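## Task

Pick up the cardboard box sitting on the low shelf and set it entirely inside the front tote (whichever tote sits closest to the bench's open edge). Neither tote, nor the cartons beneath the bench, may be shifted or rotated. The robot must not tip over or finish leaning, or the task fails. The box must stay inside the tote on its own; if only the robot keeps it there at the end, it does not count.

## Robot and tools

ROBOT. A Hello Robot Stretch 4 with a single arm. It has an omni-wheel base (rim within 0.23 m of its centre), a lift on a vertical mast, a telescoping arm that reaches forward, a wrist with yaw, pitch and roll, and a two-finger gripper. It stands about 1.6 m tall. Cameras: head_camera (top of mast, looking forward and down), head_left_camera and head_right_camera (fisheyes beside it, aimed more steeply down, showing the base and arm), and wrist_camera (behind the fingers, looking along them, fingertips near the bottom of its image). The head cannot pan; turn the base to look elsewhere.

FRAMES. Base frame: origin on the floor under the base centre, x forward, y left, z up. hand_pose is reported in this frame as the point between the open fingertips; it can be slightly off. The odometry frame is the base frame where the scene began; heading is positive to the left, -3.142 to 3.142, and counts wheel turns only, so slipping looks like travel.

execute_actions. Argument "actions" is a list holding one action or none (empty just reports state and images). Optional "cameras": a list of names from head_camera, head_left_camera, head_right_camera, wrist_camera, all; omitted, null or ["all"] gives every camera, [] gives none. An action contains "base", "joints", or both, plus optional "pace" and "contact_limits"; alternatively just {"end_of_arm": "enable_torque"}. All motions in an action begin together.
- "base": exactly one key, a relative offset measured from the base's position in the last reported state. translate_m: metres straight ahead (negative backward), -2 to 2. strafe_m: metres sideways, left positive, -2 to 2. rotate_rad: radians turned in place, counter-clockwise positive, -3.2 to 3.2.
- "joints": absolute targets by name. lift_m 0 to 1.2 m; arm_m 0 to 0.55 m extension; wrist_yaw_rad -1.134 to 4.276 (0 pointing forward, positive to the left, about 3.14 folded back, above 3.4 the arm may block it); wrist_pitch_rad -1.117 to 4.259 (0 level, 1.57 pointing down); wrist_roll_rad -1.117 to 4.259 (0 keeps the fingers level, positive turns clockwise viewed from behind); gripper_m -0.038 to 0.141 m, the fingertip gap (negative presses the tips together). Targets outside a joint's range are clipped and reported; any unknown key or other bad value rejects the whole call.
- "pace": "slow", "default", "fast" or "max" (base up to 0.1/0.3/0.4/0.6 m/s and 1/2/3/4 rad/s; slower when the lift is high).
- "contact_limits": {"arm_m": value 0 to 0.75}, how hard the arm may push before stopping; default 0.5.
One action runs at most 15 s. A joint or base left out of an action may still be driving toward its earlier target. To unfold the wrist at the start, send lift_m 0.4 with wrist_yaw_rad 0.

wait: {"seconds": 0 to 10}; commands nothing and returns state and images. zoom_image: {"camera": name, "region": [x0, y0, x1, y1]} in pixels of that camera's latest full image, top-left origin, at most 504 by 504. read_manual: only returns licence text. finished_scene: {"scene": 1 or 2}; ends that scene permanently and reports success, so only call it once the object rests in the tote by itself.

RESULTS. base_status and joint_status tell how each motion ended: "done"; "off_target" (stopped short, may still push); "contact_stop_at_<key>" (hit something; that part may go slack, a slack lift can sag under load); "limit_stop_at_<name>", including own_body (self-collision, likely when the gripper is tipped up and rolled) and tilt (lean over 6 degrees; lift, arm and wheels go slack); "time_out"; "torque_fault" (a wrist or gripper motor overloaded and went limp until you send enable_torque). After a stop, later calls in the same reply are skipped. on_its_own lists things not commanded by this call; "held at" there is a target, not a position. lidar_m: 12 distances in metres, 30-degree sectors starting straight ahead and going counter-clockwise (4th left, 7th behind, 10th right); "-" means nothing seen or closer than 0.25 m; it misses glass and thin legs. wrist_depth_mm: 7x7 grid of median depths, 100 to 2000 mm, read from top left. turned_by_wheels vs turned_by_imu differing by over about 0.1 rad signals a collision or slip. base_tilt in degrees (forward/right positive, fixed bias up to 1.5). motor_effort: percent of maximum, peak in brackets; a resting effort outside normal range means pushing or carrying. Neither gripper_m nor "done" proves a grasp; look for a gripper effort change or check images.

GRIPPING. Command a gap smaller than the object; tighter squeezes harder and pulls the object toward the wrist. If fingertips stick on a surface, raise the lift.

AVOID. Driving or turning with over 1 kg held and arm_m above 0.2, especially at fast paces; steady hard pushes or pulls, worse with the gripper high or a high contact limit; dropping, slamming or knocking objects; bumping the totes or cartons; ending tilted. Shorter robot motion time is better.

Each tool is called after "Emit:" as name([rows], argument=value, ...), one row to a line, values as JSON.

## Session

Emit:
execute_actions(actions=[])

Scene clock: 0.00 s.
base_odometry: x=+0.000 y=+0.000 heading=+0.000 (m, m, rad; odometry frame)
turned_by_wheels: +0.000 (rad since the last result)
turned_by_imu: +0.000 (rad since the last result)
base_tilt: forward=-0.9 right=+0.2 (deg)
lidar_m: 1.38 1.71 1.81 1.81 0.92 0.82 0.82 1.02 2.24 2.28 2.25 1.36
base_status: not commanded
joint_positions: lift_m=+0.246 arm_m=+0.003 wrist_yaw_rad=+3.101 wrist_pitch_rad=-0.012 wrist_roll_rad=-0.013 gripper_m=+0.057
joint_status: not commanded
motor_effort: lift_m=+20 arm_m=+0 wrist_yaw_rad=-1 wrist_pitch_rad=-6 wrist_roll_rad=-1 gripper_m=-5 wheel_0=+0 wheel_1=+0 wheel_2=+0 (%)
hand_pose: x=-0.1111 y=+0.0991 z=+0.4273 quat_wxyz=(+0.020, +0.006, -0.006, +1.000) (m; base frame)
wrist_depth_mm: 144 144 1863 960 1098 1229 1397 / - 144 1078 1576 1661 1537 1499 / - 125 185 1921 1756 1618 1499 / 105 139 220 1921 1756 1576 1537 / 147 163 1464 1182 1205 842 904 / 230 1182 1118 946 931 186 798 / 222 1160 1008 991 108 842 778
pictures: head_camera, head_left_camera, head_right_camera, wrist_camera
Images, in order (width x height): head_camera 420x560, head_left_camera 420x672, head_right_camera 420x672, wrist_camera 616x392.

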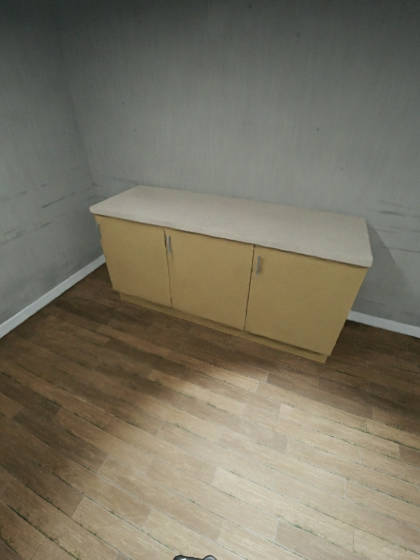

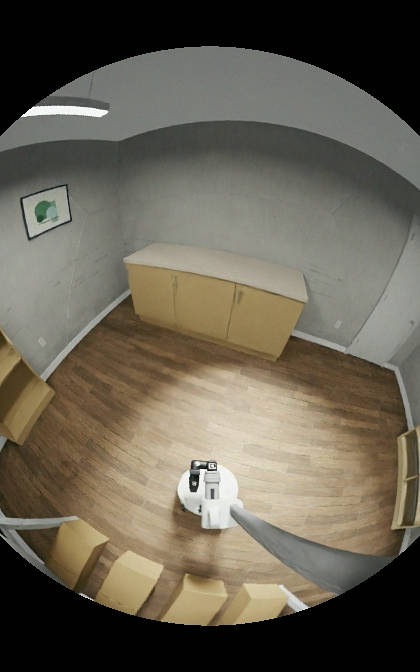

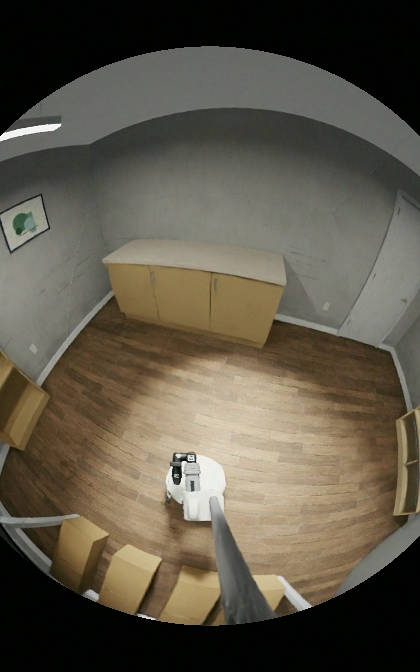

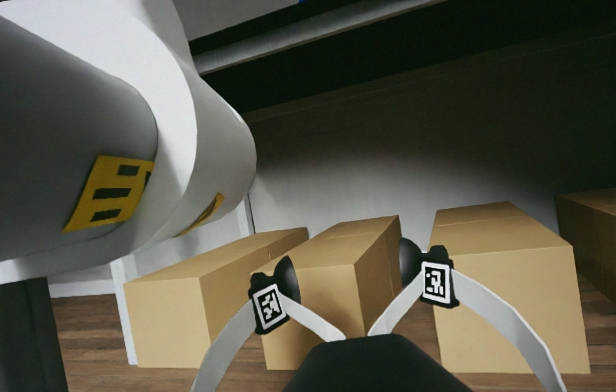

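Emit:
execute_actions([
  {"base":{"rotate_rad":-1.92},"joints":{"lift_m":0.6,"wrist_yaw_rad":0,"gripper_m":0.14},"pace":"fast"},
], cameras=[])

Emit:
execute_actions([
  {"base":{"translate_m":1.4},"joints":{"wrist_pitch_rad":0.5},"pace":"fast"},
], cameras=["head_camera","head_left_camera"])

Scene clock: 3.30 s.
base_odometry: x=+0.000 y=+0.000 heading=-1.920 (m, m, rad; odometry frame)
turned_by_wheels: -1.920 (rad since the last result)
turned_by_imu: -1.921 (rad since the last result)
base_tilt: forward=-0.9 right=+0.2 (deg)
lidar_m: 2.26 2.38 2.11 1.37 1.43 2.00 1.81 1.18 0.85 0.81 0.83 1.15
base_status: done
joint_positions: lift_m=+0.600 arm_m=+0.003 wrist_yaw_rad=+0.001 wrist_pitch_rad=-0.012 wrist_roll_rad=-0.013 gripper_m=+0.140
joint_status: all done
motor_effort: lift_m=+25(26) arm_m=+0(0) wrist_yaw_rad=-2(7) wrist_pitch_rad=-6(6) wrist_roll_rad=+0(0) gripper_m=+0(2) wheel_0=-2(9) wheel_1=-2(12) wheel_2=-2(10) (%)
hand_pose: x=+0.4621 y=-0.0872 z=+0.7813 quat_wxyz=(+1.000, -0.006, -0.006, +0.000) (m; base frame)
wrist_depth_mm: - - - - - - - / - - - - - - - / - - - - - - - / - - - - - - - / - - - - - 217 - / - - 209 - - 1863 1756 / - - 1808 1756 108 1537 1366
pictures: none
No camera images: the call's "cameras" was empty. Leave "cameras" out to get every camera's image.

Scene clock: 8.17 s.
base_odometry: x=-0.479 y=-1.315 heading=-1.920 (m, m, rad; odometry frame)
turned_by_wheels: +0.000 (rad since the last result)
turned_by_imu: -0.006 (rad since the last result)
base_tilt: forward=-0.9 right=+0.2 (deg)
lidar_m: 0.85 0.92 1.79 2.01 1.80 1.99 3.33 1.19 0.95 1.72 1.75 0.89
base_status: done
joint_positions: lift_m=+0.600 arm_m=+0.003 wrist_yaw_rad=+0.000 wrist_pitch_rad=+0.502 wrist_roll_rad=-0.013 gripper_m=+0.140
joint_status: all done
motor_effort: lift_m=+24(25) arm_m=+0(0) wrist_yaw_rad=+0(2) wrist_pitch_rad=-5(4) wrist_roll_rad=+0(1) gripper_m=+1(1) wheel_0=+0(6) wheel_1=+0(11) wheel_2=+1(11) (%)
hand_pose: x=+0.4266 y=-0.0874 z=+0.6392 quat_wxyz=(+0.969, -0.006, +0.248, +0.002) (m; base frame)
wrist_depth_mm: 904 904 931 917 904 931 946 / 946 946 732 683 676 654 1025 / 723 676 931 1060 1025 788 1118 / 1078 1008 854 854 798 798 1160 / 854 854 809 1042 1025 216 991 / 1060 1025 209 904 904 866 891 / 960 946 917 904 109 831 778
pictures: head_camera, head_left_camera
Images, in order (width x height): head_camera 420x560, head_left_camera 420x672.

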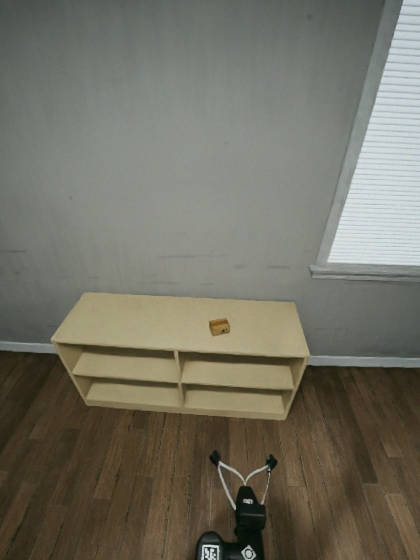

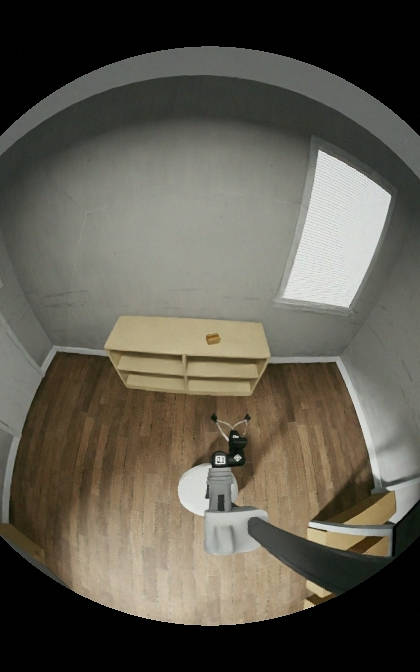

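Emit:
execute_actions([
  {"base":{"strafe_m":0.07},"joints":{"lift_m":0.88,"wrist_pitch_rad":1.57,"wrist_roll_rad":1.22},"pace":"fast"},
], cameras=[])

Emit:
execute_actions([
  {"base":{"translate_m":0.42},"joints":{"arm_m":0.38},"pace":"fast"},
], cameras=["head_right_camera","wrist_camera"])

Scene clock: 11.13 s.
base_odometry: x=-0.414 y=-1.339 heading=-1.920 (m, m, rad; odometry frame)
turned_by_wheels: +0.000 (rad since the last result)
turned_by_imu: -0.001 (rad since the last result)
base_tilt: forward=-0.9 right=+0.2 (deg)
lidar_m: 0.85 0.88 1.78 1.93 1.76 1.88 3.37 1.31 0.99 1.80 1.73 0.88
base_status: done
joint_positions: lift_m=+0.880 arm_m=+0.003 wrist_yaw_rad=+0.000 wrist_pitch_rad=+1.570 wrist_roll_rad=+1.219 gripper_m=+0.140
joint_status: all done
motor_effort: lift_m=+24(27) arm_m=+0(0) wrist_yaw_rad=+1(1) wrist_pitch_rad=+1(2) wrist_roll_rad=+1(8) gripper_m=+1(1) wheel_0=+0(9) wheel_1=+0(11) wheel_2=+1(1) (%)
hand_pose: x=+0.1739 y=-0.0874 z=+0.7694 quat_wxyz=(+0.580, +0.405, +0.579, -0.405) (m; base frame)
wrist_depth_mm: 931 1008 991 976 946 931 931 / 931 991 991 976 960 946 946 / 946 1008 991 976 960 946 946 / 960 1008 1025 991 768 960 960 / 946 1008 1008 991 778 217 382 / 991 1025 211 778 778 778 976 / 1025 1042 1025 1008 108 976 976
pictures: none
No camera images: the call's "cameras" was empty. Leave "cameras" out to get every camera's image.

Scene clock: 13.67 s.
base_odometry: x=-0.557 y=-1.734 heading=-1.920 (m, m, rad; odometry frame)
turned_by_wheels: +0.000 (rad since the last result)
turned_by_imu: -0.002 (rad since the last result)
base_tilt: forward=-0.9 right=+0.2 (deg)
lidar_m: 0.43 0.45 0.64 1.93 2.04 2.03 4.06 1.29 1.27 1.77 0.63 0.44
base_status: done
joint_positions: lift_m=+0.880 arm_m=+0.379 wrist_yaw_rad=+0.000 wrist_pitch_rad=+1.570 wrist_roll_rad=+1.219 gripper_m=+0.140
joint_status: all done
motor_effort: lift_m=+24(25) arm_m=+7(10) wrist_yaw_rad=-1(3) wrist_pitch_rad=+1(1) wrist_roll_rad=+1(2) gripper_m=+0(1) wheel_0=-1(9) wheel_1=+1(9) wheel_2=+1(13) (%)
hand_pose: x=+0.5500 y=-0.0874 z=+0.7694 quat_wxyz=(+0.580, +0.405, +0.579, -0.405) (m; base frame)
wrist_depth_mm: 353 387 382 377 373 373 931 / 359 389 384 379 377 946 931 / 377 389 387 382 379 960 946 / 384 394 392 382 382 960 768 / 397 399 394 338 384 217 750 / 404 399 210 338 387 778 759 / 407 404 397 397 109 991 759
pictures: head_right_camera, wrist_camera
Images, in order (width x height): head_right_camera 420x672, wrist_camera 616x392.

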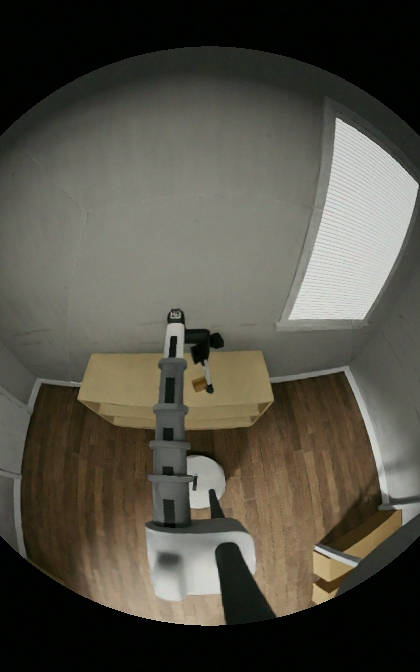

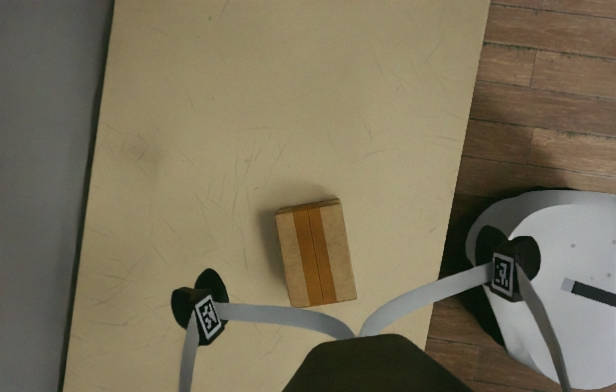

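Emit:
execute_actions([
  {"base":{"strafe_m":0.016},"joints":{"lift_m":0.742,"arm_m":0.4}},
], cameras=["wrist_camera"])

Emit:
execute_actions([
  {"joints":{"gripper_m":0.02}},
], cameras=[])

Emit:
execute_actions([
  {"joints":{"lift_m":0.85}},
], cameras=["wrist_camera"])

Emit:
execute_actions([
  {"base":{"translate_m":-1.2},"joints":{"arm_m":0.01,"wrist_roll_rad":1.57}},
], cameras=[])

Emit:
execute_actions([
  {"base":{"rotate_rad":-1.62},"joints":{"lift_m":1.195,"wrist_pitch_rad":0.9}},
])

Scene clock: 16.93 s.
base_odometry: x=-0.542 y=-1.739 heading=-1.920 (m, m, rad; odometry frame)
turned_by_wheels: +0.000 (rad since the last result)
turned_by_imu: -0.001 (rad since the last result)
base_tilt: forward=-0.9 right=+0.2 (deg)
lidar_m: 0.44 0.44 0.63 1.89 2.03 2.00 4.08 1.30 1.26 1.80 0.62 0.46
base_status: done
joint_positions: lift_m=+0.742 arm_m=+0.399 wrist_yaw_rad=+0.000 wrist_pitch_rad=+1.570 wrist_roll_rad=+1.219 gripper_m=+0.140
joint_status: all done
motor_effort: lift_m=+15(23) arm_m=+7(8) wrist_yaw_rad=+0(0) wrist_pitch_rad=+1(1) wrist_roll_rad=+1(2) gripper_m=-2(1) wheel_0=+0(7) wheel_1=+0(8) wheel_2=+0(2) (%)
hand_pose: x=+0.5699 y=-0.0874 z=+0.6321 quat_wxyz=(+0.580, +0.405, +0.579, -0.405) (m; base frame)
wrist_depth_mm: 251 250 247 244 241 238 236 / 254 251 248 246 242 240 237 / 255 253 251 247 244 241 240 / 257 255 252 248 245 242 661 / 259 256 253 201 199 217 621 / 262 258 210 201 200 245 627 / 264 260 256 254 108 248 640
pictures: wrist_camera
Images, in order (width x height): wrist_camera 616x392.

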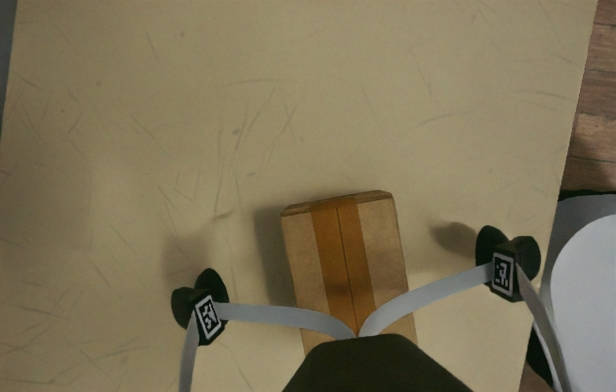

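Scene clock: 19.10 s.
base_odometry: x=-0.542 y=-1.739 heading=-1.920 (m, m, rad; odometry frame)
turned_by_wheels: +0.000 (rad since the last result)
turned_by_imu: -0.001 (rad since the last result)
base_tilt: forward=-0.9 right=+0.2 (deg)
lidar_m: 0.42 0.45 0.62 1.90 2.05 2.00 4.06 1.29 1.28 1.81 0.61 0.45
base_status: not commanded
joint_positions: lift_m=+0.742 arm_m=+0.399 wrist_yaw_rad=+0.000 wrist_pitch_rad=+1.570 wrist_roll_rad=+1.219 gripper_m=+0.020
joint_status: all done
motor_effort: lift_m=+16(16) arm_m=+7(7) wrist_yaw_rad=+0(1) wrist_pitch_rad=+1(1) wrist_roll_rad=+2(2) gripper_m=-19(19) wheel_0=+0(1) wheel_1=+0(0) wheel_2=+0(0) (%)
hand_pose: x=+0.5699 y=-0.0874 z=+0.6321 quat_wxyz=(+0.580, +0.405, +0.579, -0.405) (m; base frame)
wrist_depth_mm: 252 249 246 243 241 237 236 / 254 251 248 245 242 239 238 / 255 252 249 247 244 241 239 / 257 254 252 248 245 243 647 / 259 257 252 189 186 244 621 / 262 257 254 189 187 185 621 / 264 260 256 254 108 248 640
pictures: none
No camera images: the call's "cameras" was empty. Leave "cameras" out to get every camera's image.

Scene clock: 20.57 s.
base_odometry: x=-0.542 y=-1.739 heading=-1.920 (m, m, rad; odometry frame)
turned_by_wheels: +0.000 (rad since the last result)
turned_by_imu: +0.000 (rad since the last result)
base_tilt: forward=-0.9 right=+0.2 (deg)
lidar_m: 0.42 0.45 0.64 1.91 2.00 2.01 4.05 1.29 1.27 1.81 0.61 0.45
base_status: not commanded
joint_positions: lift_m=+0.850 arm_m=+0.399 wrist_yaw_rad=+0.000 wrist_pitch_rad=+1.570 wrist_roll_rad=+1.219 gripper_m=+0.020
joint_status: all done
motor_effort: lift_m=+25(27) arm_m=+7(7) wrist_yaw_rad=+0(0) wrist_pitch_rad=+1(0) wrist_roll_rad=+1(1) gripper_m=-19(21) wheel_0=-1(0) wheel_1=+0(0) wheel_2=+0(0) (%)
hand_pose: x=+0.5699 y=-0.0874 z=+0.7393 quat_wxyz=(+0.580, +0.405, +0.579, -0.405) (m; base frame)
wrist_depth_mm: 329 355 351 349 343 340 917 / 336 357 355 349 347 343 904 / 347 362 357 353 347 345 917 / 357 364 359 353 349 349 788 / 368 366 362 187 187 732 723 / 370 368 362 189 187 185 732 / 375 373 366 362 109 946 732
pictures: wrist_camera
Images, in order (width x height): wrist_camera 616x392.

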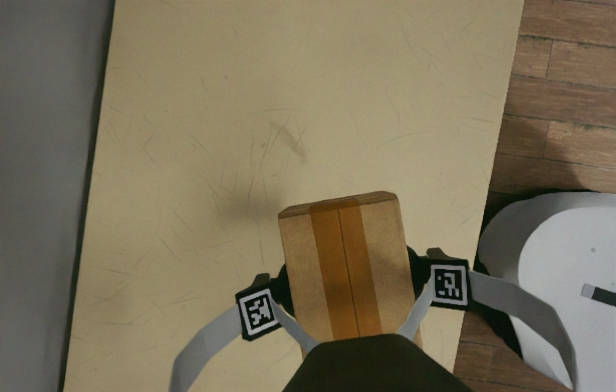

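Scene clock: 26.03 s.
base_odometry: x=-0.132 y=-0.612 heading=-1.920 (m, m, rad; odometry frame)
turned_by_wheels: +0.000 (rad since the last result)
turned_by_imu: +0.001 (rad since the last result)
base_tilt: forward=-0.9 right=+0.3 (deg)
lidar_m: 1.62 1.71 2.01 1.35 1.35 1.85 2.43 1.32 0.93 0.89 0.93 1.70
base_status: done
joint_positions: lift_m=+0.850 arm_m=+0.011 wrist_yaw_rad=+0.000 wrist_pitch_rad=+1.570 wrist_roll_rad=+1.570 gripper_m=+0.020
joint_status: all done
motor_effort: lift_m=+25(25) arm_m=-7(10) wrist_yaw_rad=+0(1) wrist_pitch_rad=-1(1) wrist_roll_rad=+1(9) gripper_m=-22(18) wheel_0=-1(6) wheel_1=+0(2) wheel_2=-1(10) (%)
hand_pose: x=+0.1823 y=-0.0874 z=+0.7393 quat_wxyz=(+0.500, +0.500, +0.500, -0.500) (m; base frame)
wrist_depth_mm: 960 960 946 931 931 904 904 / 976 976 960 946 931 931 917 / 991 976 960 946 946 931 917 / 991 976 976 960 732 732 917 / 991 976 976 187 186 732 931 / 1008 1008 991 189 187 185 946 / 1025 1008 991 976 108 946 946
pictures: none
No camera images: the call's "cameras" was empty. Leave "cameras" out to get every camera's image.

Scene clock: 28.47 s.
base_odometry: x=-0.132 y=-0.612 heading=+2.743 (m, m, rad; odometry frame)
turned_by_wheels: -1.620 (rad since the last result)
turned_by_imu: -1.621 (rad since the last result)
base_tilt: forward=-0.9 right=+0.3 (deg)
lidar_m: 0.89 0.93 2.13 1.63 1.69 2.06 1.68 1.37 1.79 2.43 1.37 0.97
base_status: done
joint_positions: lift_m=+1.195 arm_m=+0.011 wrist_yaw_rad=+0.000 wrist_pitch_rad=+0.902 wrist_roll_rad=+1.570 gripper_m=+0.020
joint_status: all done
motor_effort: lift_m=+26(27) arm_m=-7(7) wrist_yaw_rad=+2(2) wrist_pitch_rad=-6(8) wrist_roll_rad=+1(1) gripper_m=-19(21) wheel_0=+2(5) wheel_1=-1(7) wheel_2=-2(8) (%)
hand_pose: x=+0.3610 y=-0.0874 z=+1.1464 quat_wxyz=(+0.637, +0.636, +0.309, -0.308) (m; base frame)
wrist_depth_mm: 854 788 1618 1336 1366 1182 1060 / 878 778 1661 1499 1397 1205 1078 / 1008 854 1756 1336 1366 1229 1078 / 1281 904 1618 1397 1366 1255 1098 / 1281 946 1576 189 186 1229 1138 / 1308 991 768 189 187 185 1118 / 1308 1042 788 1921 108 1336 1160
pictures: head_camera, head_left_camera, head_right_camera, wrist_camera
Images, in order (width x height): head_camera 420x560, head_left_camera 420x672, head_right_camera 420x672, wrist_camera 616x392.

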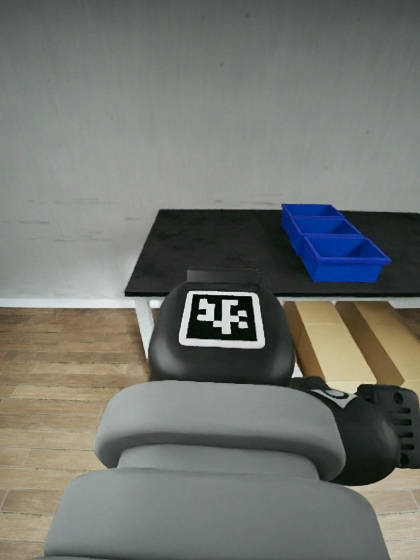

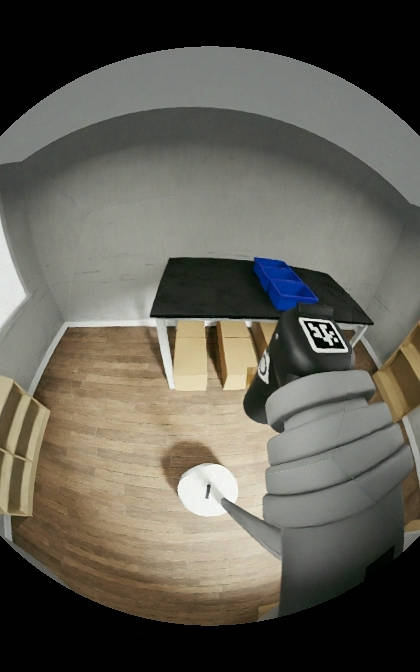

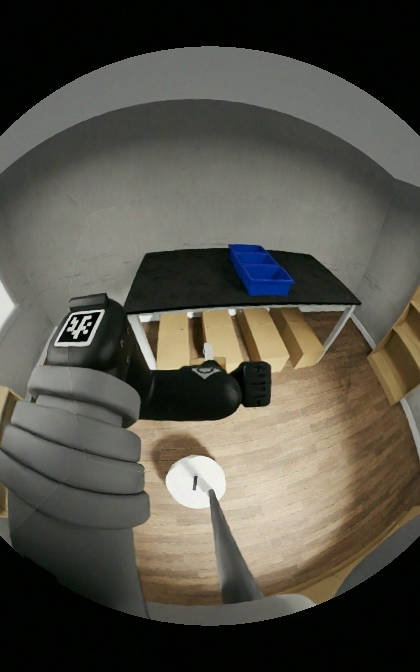

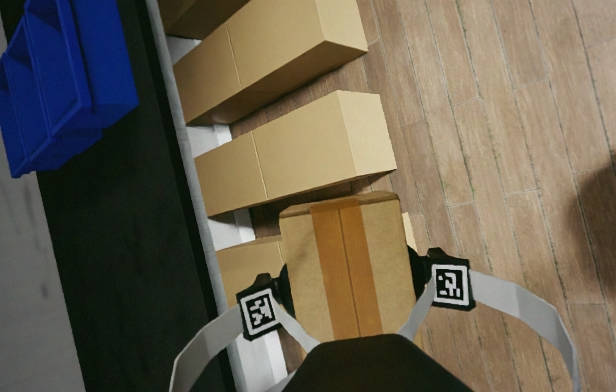

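Emit:
execute_actions([
  {"base":{"strafe_m":-0.48},"joints":{"wrist_roll_rad":0}},
], cameras=[])

Emit:
execute_actions([
  {"base":{"translate_m":0.5},"joints":{"arm_m":0.29}},
], cameras=["wrist_camera","head_right_camera"])

Emit:
execute_actions([
  {"joints":{"wrist_pitch_rad":1.15}},
], cameras=["wrist_camera","head_right_camera"])

Scene clock: 33.23 s.
base_odometry: x=+0.055 y=-0.170 heading=+2.743 (m, m, rad; odometry frame)
turned_by_wheels: +0.000 (rad since the last result)
turned_by_imu: -0.001 (rad since the last result)
base_tilt: forward=-1.0 right=+0.2 (deg)
lidar_m: 0.92 0.94 2.49 2.11 2.19 2.02 1.29 1.31 1.73 1.94 1.99 0.97
base_status: done
joint_positions: lift_m=+1.195 arm_m=+0.011 wrist_yaw_rad=+0.000 wrist_pitch_rad=+0.902 wrist_roll_rad=+0.001 gripper_m=+0.020
joint_status: all done
motor_effort: lift_m=+25(25) arm_m=-7(7) wrist_yaw_rad=+1(1) wrist_pitch_rad=-6(7) wrist_roll_rad=-2(7) gripper_m=-20(20) wheel_0=+0(9) wheel_1=+0(7) wheel_2=+0(4) (%)
hand_pose: x=+0.3610 y=-0.0874 z=+1.1465 quat_wxyz=(+0.900, +0.000, +0.436, +0.000) (m; base frame)
wrist_depth_mm: 960 904 788 759 768 1618 1863 / 820 798 831 1708 1661 1464 1756 / 1921 1661 1576 1537 1430 1336 1308 / 1863 1464 1464 1366 1308 1430 1430 / 1618 1308 1430 188 187 1397 1336 / 1537 1464 1397 189 187 185 1205 / 1397 1366 1281 1255 109 1182 1138
pictures: none
No camera images: the call's "cameras" was empty. Leave "cameras" out to get every camera's image.

Scene clock: 36.37 s.
base_odometry: x=-0.406 y=+0.024 heading=+2.743 (m, m, rad; odometry frame)
turned_by_wheels: +0.000 (rad since the last result)
turned_by_imu: -0.002 (rad since the last result)
base_tilt: forward=-0.9 right=+0.3 (deg)
lidar_m: 0.41 0.42 0.59 2.14 2.23 2.58 1.77 1.84 2.36 1.91 0.65 0.44
base_status: done
joint_positions: lift_m=+1.195 arm_m=+0.289 wrist_yaw_rad=+0.000 wrist_pitch_rad=+0.902 wrist_roll_rad=+0.001 gripper_m=+0.020
joint_status: all done
motor_effort: lift_m=+25(25) arm_m=+7(8) wrist_yaw_rad=+2(3) wrist_pitch_rad=-6(7) wrist_roll_rad=-1(2) gripper_m=-18(21) wheel_0=+0(8) wheel_1=+1(7) wheel_2=+2(9) (%)
hand_pose: x=+0.6386 y=-0.0874 z=+1.1465 quat_wxyz=(+0.900, +0.000, +0.436, +0.000) (m; base frame)
wrist_depth_mm: 759 809 798 621 723 683 654 / 820 750 654 603 627 609 585 / 715 661 492 504 544 544 525 / 627 580 539 544 379 500 477 / 564 525 500 188 186 452 439 / 512 480 349 189 187 185 404 / 469 373 418 410 108 334 379
pictures: head_right_camera, wrist_camera
Images, in order (width x height): head_right_camera 420x672, wrist_camera 616x392.

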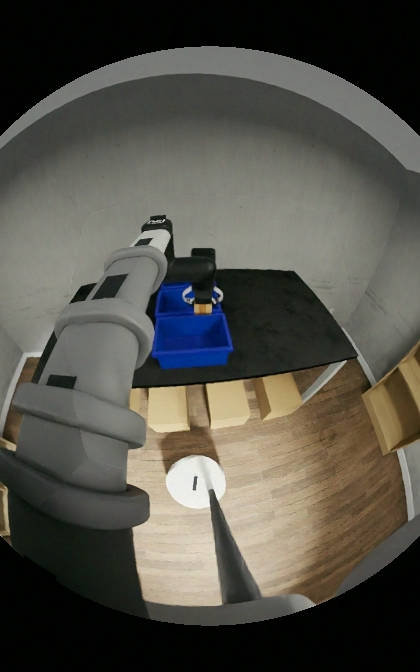

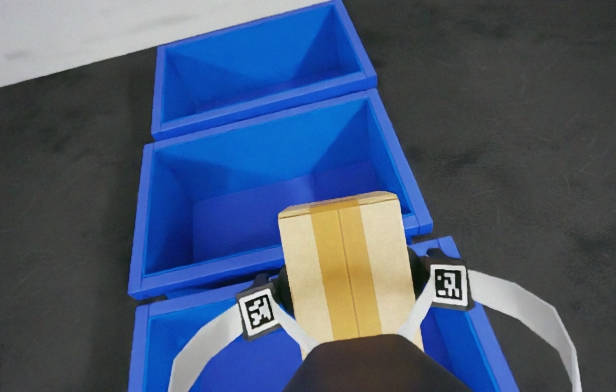

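Scene clock: 37.03 s.
base_odometry: x=-0.406 y=+0.024 heading=+2.743 (m, m, rad; odometry frame)
turned_by_wheels: +0.000 (rad since the last result)
turned_by_imu: +0.000 (rad since the last result)
base_tilt: forward=-0.9 right=+0.2 (deg)
lidar_m: 0.42 0.44 0.55 2.15 2.23 2.55 1.78 1.85 2.34 1.90 0.63 0.45
base_status: not commanded
joint_positions: lift_m=+1.195 arm_m=+0.289 wrist_yaw_rad=+0.000 wrist_pitch_rad=+1.151 wrist_roll_rad=+0.001 gripper_m=+0.020
joint_status: all done
motor_effort: lift_m=+25(25) arm_m=+7(7) wrist_yaw_rad=+2(0) wrist_pitch_rad=-3(3) wrist_roll_rad=-1(1) gripper_m=-20(20) wheel_0=+0(0) wheel_1=+1(1) wheel_2=+2(2) (%)
hand_pose: x=+0.5773 y=-0.0874 z=+1.1094 quat_wxyz=(+0.839, +0.000, +0.544, +0.000) (m; base frame)
wrist_depth_mm: 615 436 445 469 508 504 484 / 569 469 512 504 473 477 459 / 539 421 492 349 343 449 433 / 500 362 359 353 362 421 415 / 477 382 433 188 186 340 397 / 449 355 404 189 187 185 375 / 427 327 392 370 109 270 364
pictures: head_right_camera, wrist_camera
Images, in order (width x height): head_right_camera 420x672, wrist_camera 616x392.

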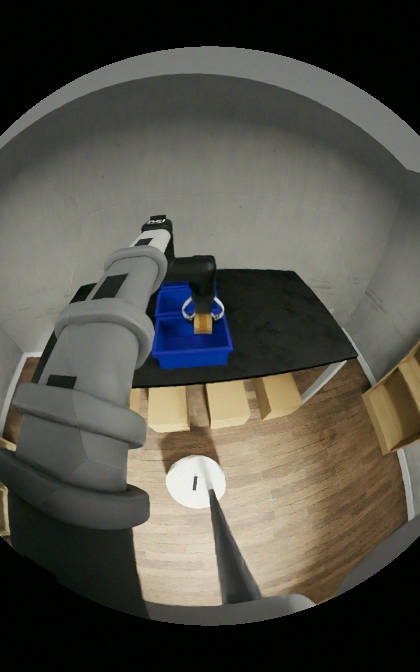

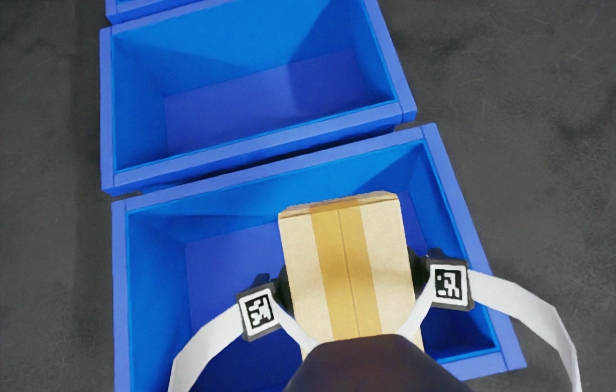

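Emit:
execute_actions([
  {"base":{"strafe_m":0.045},"joints":{"wrist_pitch_rad":1.35,"arm_m":0.36}},
], cameras=[])

Emit:
execute_actions([
  {"joints":{"wrist_pitch_rad":1.52,"arm_m":0.41}},
], cameras=["wrist_camera","head_right_camera"])

Scene clock: 39.53 s.
base_odometry: x=-0.423 y=-0.017 heading=+2.743 (m, m, rad; odometry frame)
turned_by_wheels: +0.000 (rad since the last result)
turned_by_imu: -0.001 (rad since the last result)
base_tilt: forward=-0.9 right=+0.2 (deg)
lidar_m: 0.40 0.42 0.56 2.10 2.17 2.56 1.78 1.84 2.40 1.97 0.63 0.44
base_status: done
joint_positions: lift_m=+1.195 arm_m=+0.359 wrist_yaw_rad=+0.000 wrist_pitch_rad=+1.350 wrist_roll_rad=+0.001 gripper_m=+0.020
joint_status: all done
motor_effort: lift_m=+25(25) arm_m=+7(7) wrist_yaw_rad=+3(2) wrist_pitch_rad=-1(2) wrist_roll_rad=-3(2) gripper_m=-21(21) wheel_0=+0(11) wheel_1=+1(10) wheel_2=+0(0) (%)
hand_pose: x=+0.5927 y=-0.0874 z=+1.0913 quat_wxyz=(+0.781, +0.000, +0.625, +0.000) (m; base frame)
wrist_depth_mm: 484 392 442 439 430 421 415 / 473 382 442 433 314 309 404 / 459 342 312 306 317 303 397 / 445 436 343 366 399 347 387 / 436 427 404 189 186 343 283 / 427 415 301 189 187 185 263 / 418 407 332 317 109 273 362
pictures: none
No camera images: the call's "cameras" was empty. Leave "cameras" out to get every camera's image.

Scene clock: 40.53 s.
base_odometry: x=-0.423 y=-0.017 heading=+2.743 (m, m, rad; odometry frame)
turned_by_wheels: +0.000 (rad since the last result)
turned_by_imu: +0.000 (rad since the last result)
base_tilt: forward=-0.9 right=+0.2 (deg)
lidar_m: 0.42 0.44 0.59 2.09 2.15 2.56 1.78 1.84 2.40 1.96 0.66 0.44
base_status: not commanded
joint_positions: lift_m=+1.195 arm_m=+0.409 wrist_yaw_rad=+0.000 wrist_pitch_rad=+1.520 wrist_roll_rad=+0.001 gripper_m=+0.020
joint_status: all done
motor_effort: lift_m=+25(25) arm_m=+7(5) wrist_yaw_rad=+3(3) wrist_pitch_rad=+1(3) wrist_roll_rad=-2(2) gripper_m=-20(20) wheel_0=+0(0) wheel_1=+1(1) wheel_2=+0(0) (%)
hand_pose: x=+0.5943 y=-0.0874 z=+1.0847 quat_wxyz=(+0.725, +0.000, +0.689, +0.000) (m; base frame)
wrist_depth_mm: 418 357 399 394 387 287 379 / 415 329 397 291 274 271 377 / 421 294 285 307 384 322 377 / 421 320 399 394 387 353 377 / 418 415 399 188 186 349 278 / 424 413 298 189 187 185 266 / 424 413 309 287 108 282 1255
pictures: head_right_camera, wrist_camera
Images, in order (width x height): head_right_camera 420x672, wrist_camera 616x392.

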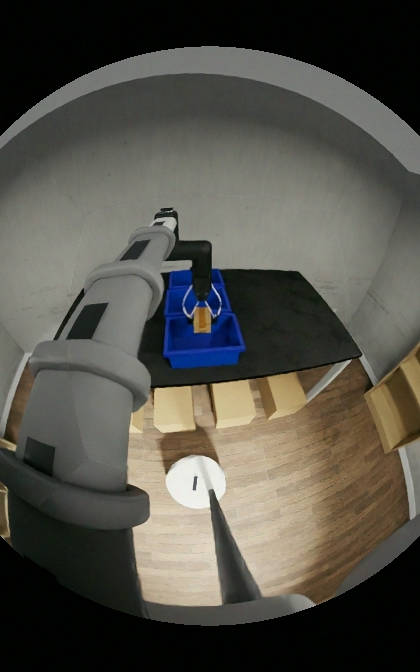

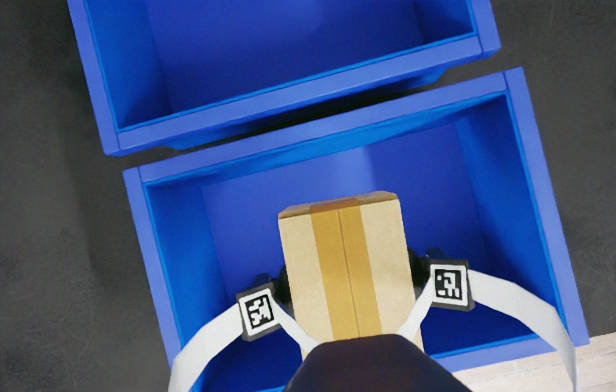

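Emit:
execute_actions([
  {"joints":{"lift_m":1.065}},
], cameras=["wrist_camera"])

Emit:
execute_actions([
  {"joints":{"gripper_m":0.085}},
], cameras=[])

Emit:
execute_actions([
  {"joints":{"lift_m":1.195}},
], cameras=["wrist_camera","head_right_camera"])

Scene clock: 43.73 s.
base_odometry: x=-0.423 y=-0.017 heading=+2.743 (m, m, rad; odometry frame)
turned_by_wheels: +0.000 (rad since the last result)
turned_by_imu: -0.001 (rad since the last result)
base_tilt: forward=-1.0 right=+0.2 (deg)
lidar_m: 0.41 0.43 0.55 2.10 2.16 2.55 1.78 1.82 2.39 1.95 0.63 0.45
base_status: not commanded
joint_positions: lift_m=+1.065 arm_m=+0.409 wrist_yaw_rad=+0.000 wrist_pitch_rad=+1.520 wrist_roll_rad=+0.001 gripper_m=+0.020
joint_status: all done
motor_effort: lift_m=+16(24) arm_m=+7(7) wrist_yaw_rad=+0(1) wrist_pitch_rad=+0(1) wrist_roll_rad=-3(1) gripper_m=-21(19) wheel_0=+0(0) wheel_1=+1(0) wheel_2=+0(0) (%)
hand_pose: x=+0.5943 y=-0.0874 z=+0.9555 quat_wxyz=(+0.725, +0.000, +0.689, +0.000) (m; base frame)
wrist_depth_mm: 226 155 152 158 157 144 143 / 158 164 153 150 162 211 208 / 158 156 188 259 260 257 225 / 180 251 271 266 260 258 239 / 177 248 271 187 186 257 255 / 170 235 272 189 187 185 247 / 164 219 272 268 109 249 224
pictures: wrist_camera
Images, in order (width x height): wrist_camera 616x392.

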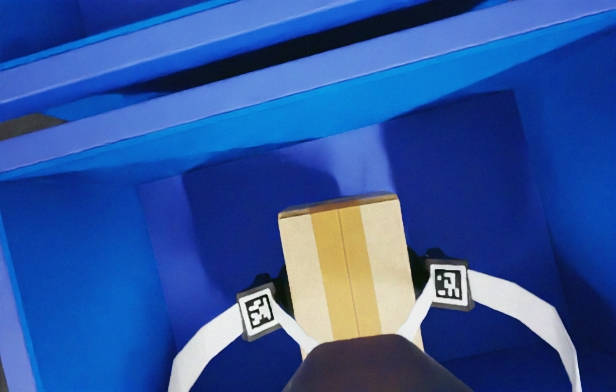

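Scene clock: 45.20 s.
base_odometry: x=-0.423 y=-0.017 heading=+2.743 (m, m, rad; odometry frame)
turned_by_wheels: +0.000 (rad since the last result)
turned_by_imu: +0.000 (rad since the last result)
base_tilt: forward=-1.0 right=+0.2 (deg)
lidar_m: 0.41 0.43 0.59 2.09 2.17 2.55 1.78 1.82 2.36 1.95 0.63 0.46
base_status: not commanded
joint_positions: lift_m=+1.065 arm_m=+0.409 wrist_yaw_rad=+0.000 wrist_pitch_rad=+1.520 wrist_roll_rad=+0.001 gripper_m=+0.085
joint_status: all done
motor_effort: lift_m=+16(16) arm_m=+7(7) wrist_yaw_rad=+2(3) wrist_pitch_rad=+0(1) wrist_roll_rad=-2(2) gripper_m=-3(20) wheel_0=+0(0) wheel_1=+1(1) wheel_2=+0(0) (%)
hand_pose: x=+0.5943 y=-0.0874 z=+0.9555 quat_wxyz=(+0.725, +0.000, +0.689, +0.000) (m; base frame)
wrist_depth_mm: 225 156 153 158 160 145 143 / 158 165 154 150 161 211 208 / 159 156 188 258 262 258 225 / 180 251 271 266 262 259 239 / 178 248 272 217 215 257 254 / 170 235 272 217 215 257 254 / 164 221 272 268 109 247 222
pictures: none
No camera images: the call's "cameras" was empty. Leave "cameras" out to get every camera's image.

Scene clock: 46.80 s.
base_odometry: x=-0.423 y=-0.017 heading=+2.743 (m, m, rad; odometry frame)
turned_by_wheels: +0.000 (rad since the last result)
turned_by_imu: -0.001 (rad since the last result)
base_tilt: forward=-0.9 right=+0.3 (deg)
lidar_m: 0.41 0.43 0.57 2.10 2.16 2.56 1.78 1.85 2.41 1.96 0.65 0.45
base_status: not commanded
joint_positions: lift_m=+1.195 arm_m=+0.409 wrist_yaw_rad=+0.000 wrist_pitch_rad=+1.520 wrist_roll_rad=+0.001 gripper_m=+0.085
joint_status: all done
motor_effort: lift_m=+25(26) arm_m=+7(7) wrist_yaw_rad=+2(1) wrist_pitch_rad=+0(0) wrist_roll_rad=-1(2) gripper_m=-1(3) wheel_0=+0(0) wheel_1=+0(0) wheel_2=+0(0) (%)
hand_pose: x=+0.5943 y=-0.0874 z=+1.0847 quat_wxyz=(+0.725, +0.000, +0.689, +0.000) (m; base frame)
wrist_depth_mm: 418 357 399 394 387 293 379 / 415 330 399 357 276 271 377 / 418 294 286 307 387 320 377 / 418 320 399 394 387 351 379 / 424 413 397 347 387 327 277 / 421 415 294 394 345 282 268 / 421 415 300 315 108 282 1229
pictures: head_right_camera, wrist_camera
Images, in order (width x height): head_right_camera 420x672, wrist_camera 616x392.

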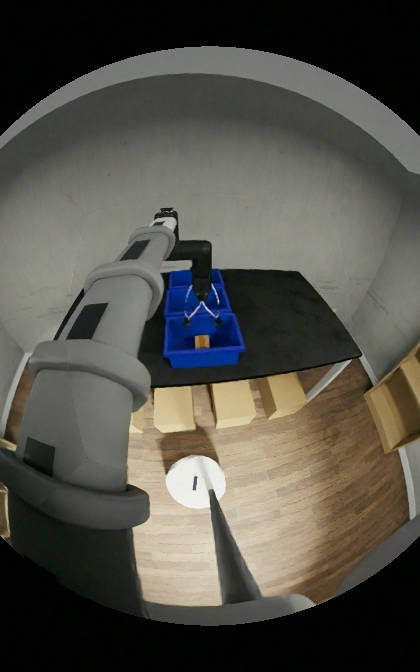

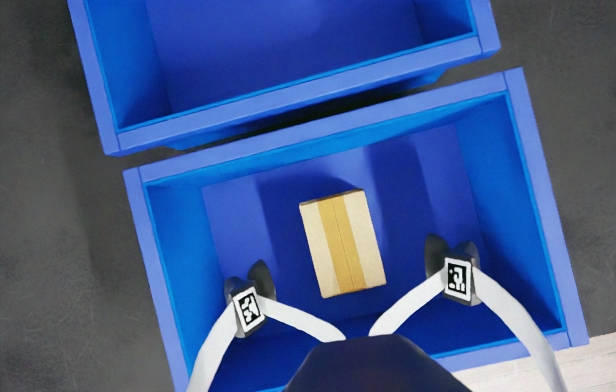

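Emit:
finished_scene(scene=2)

The scene is finished: the task was done.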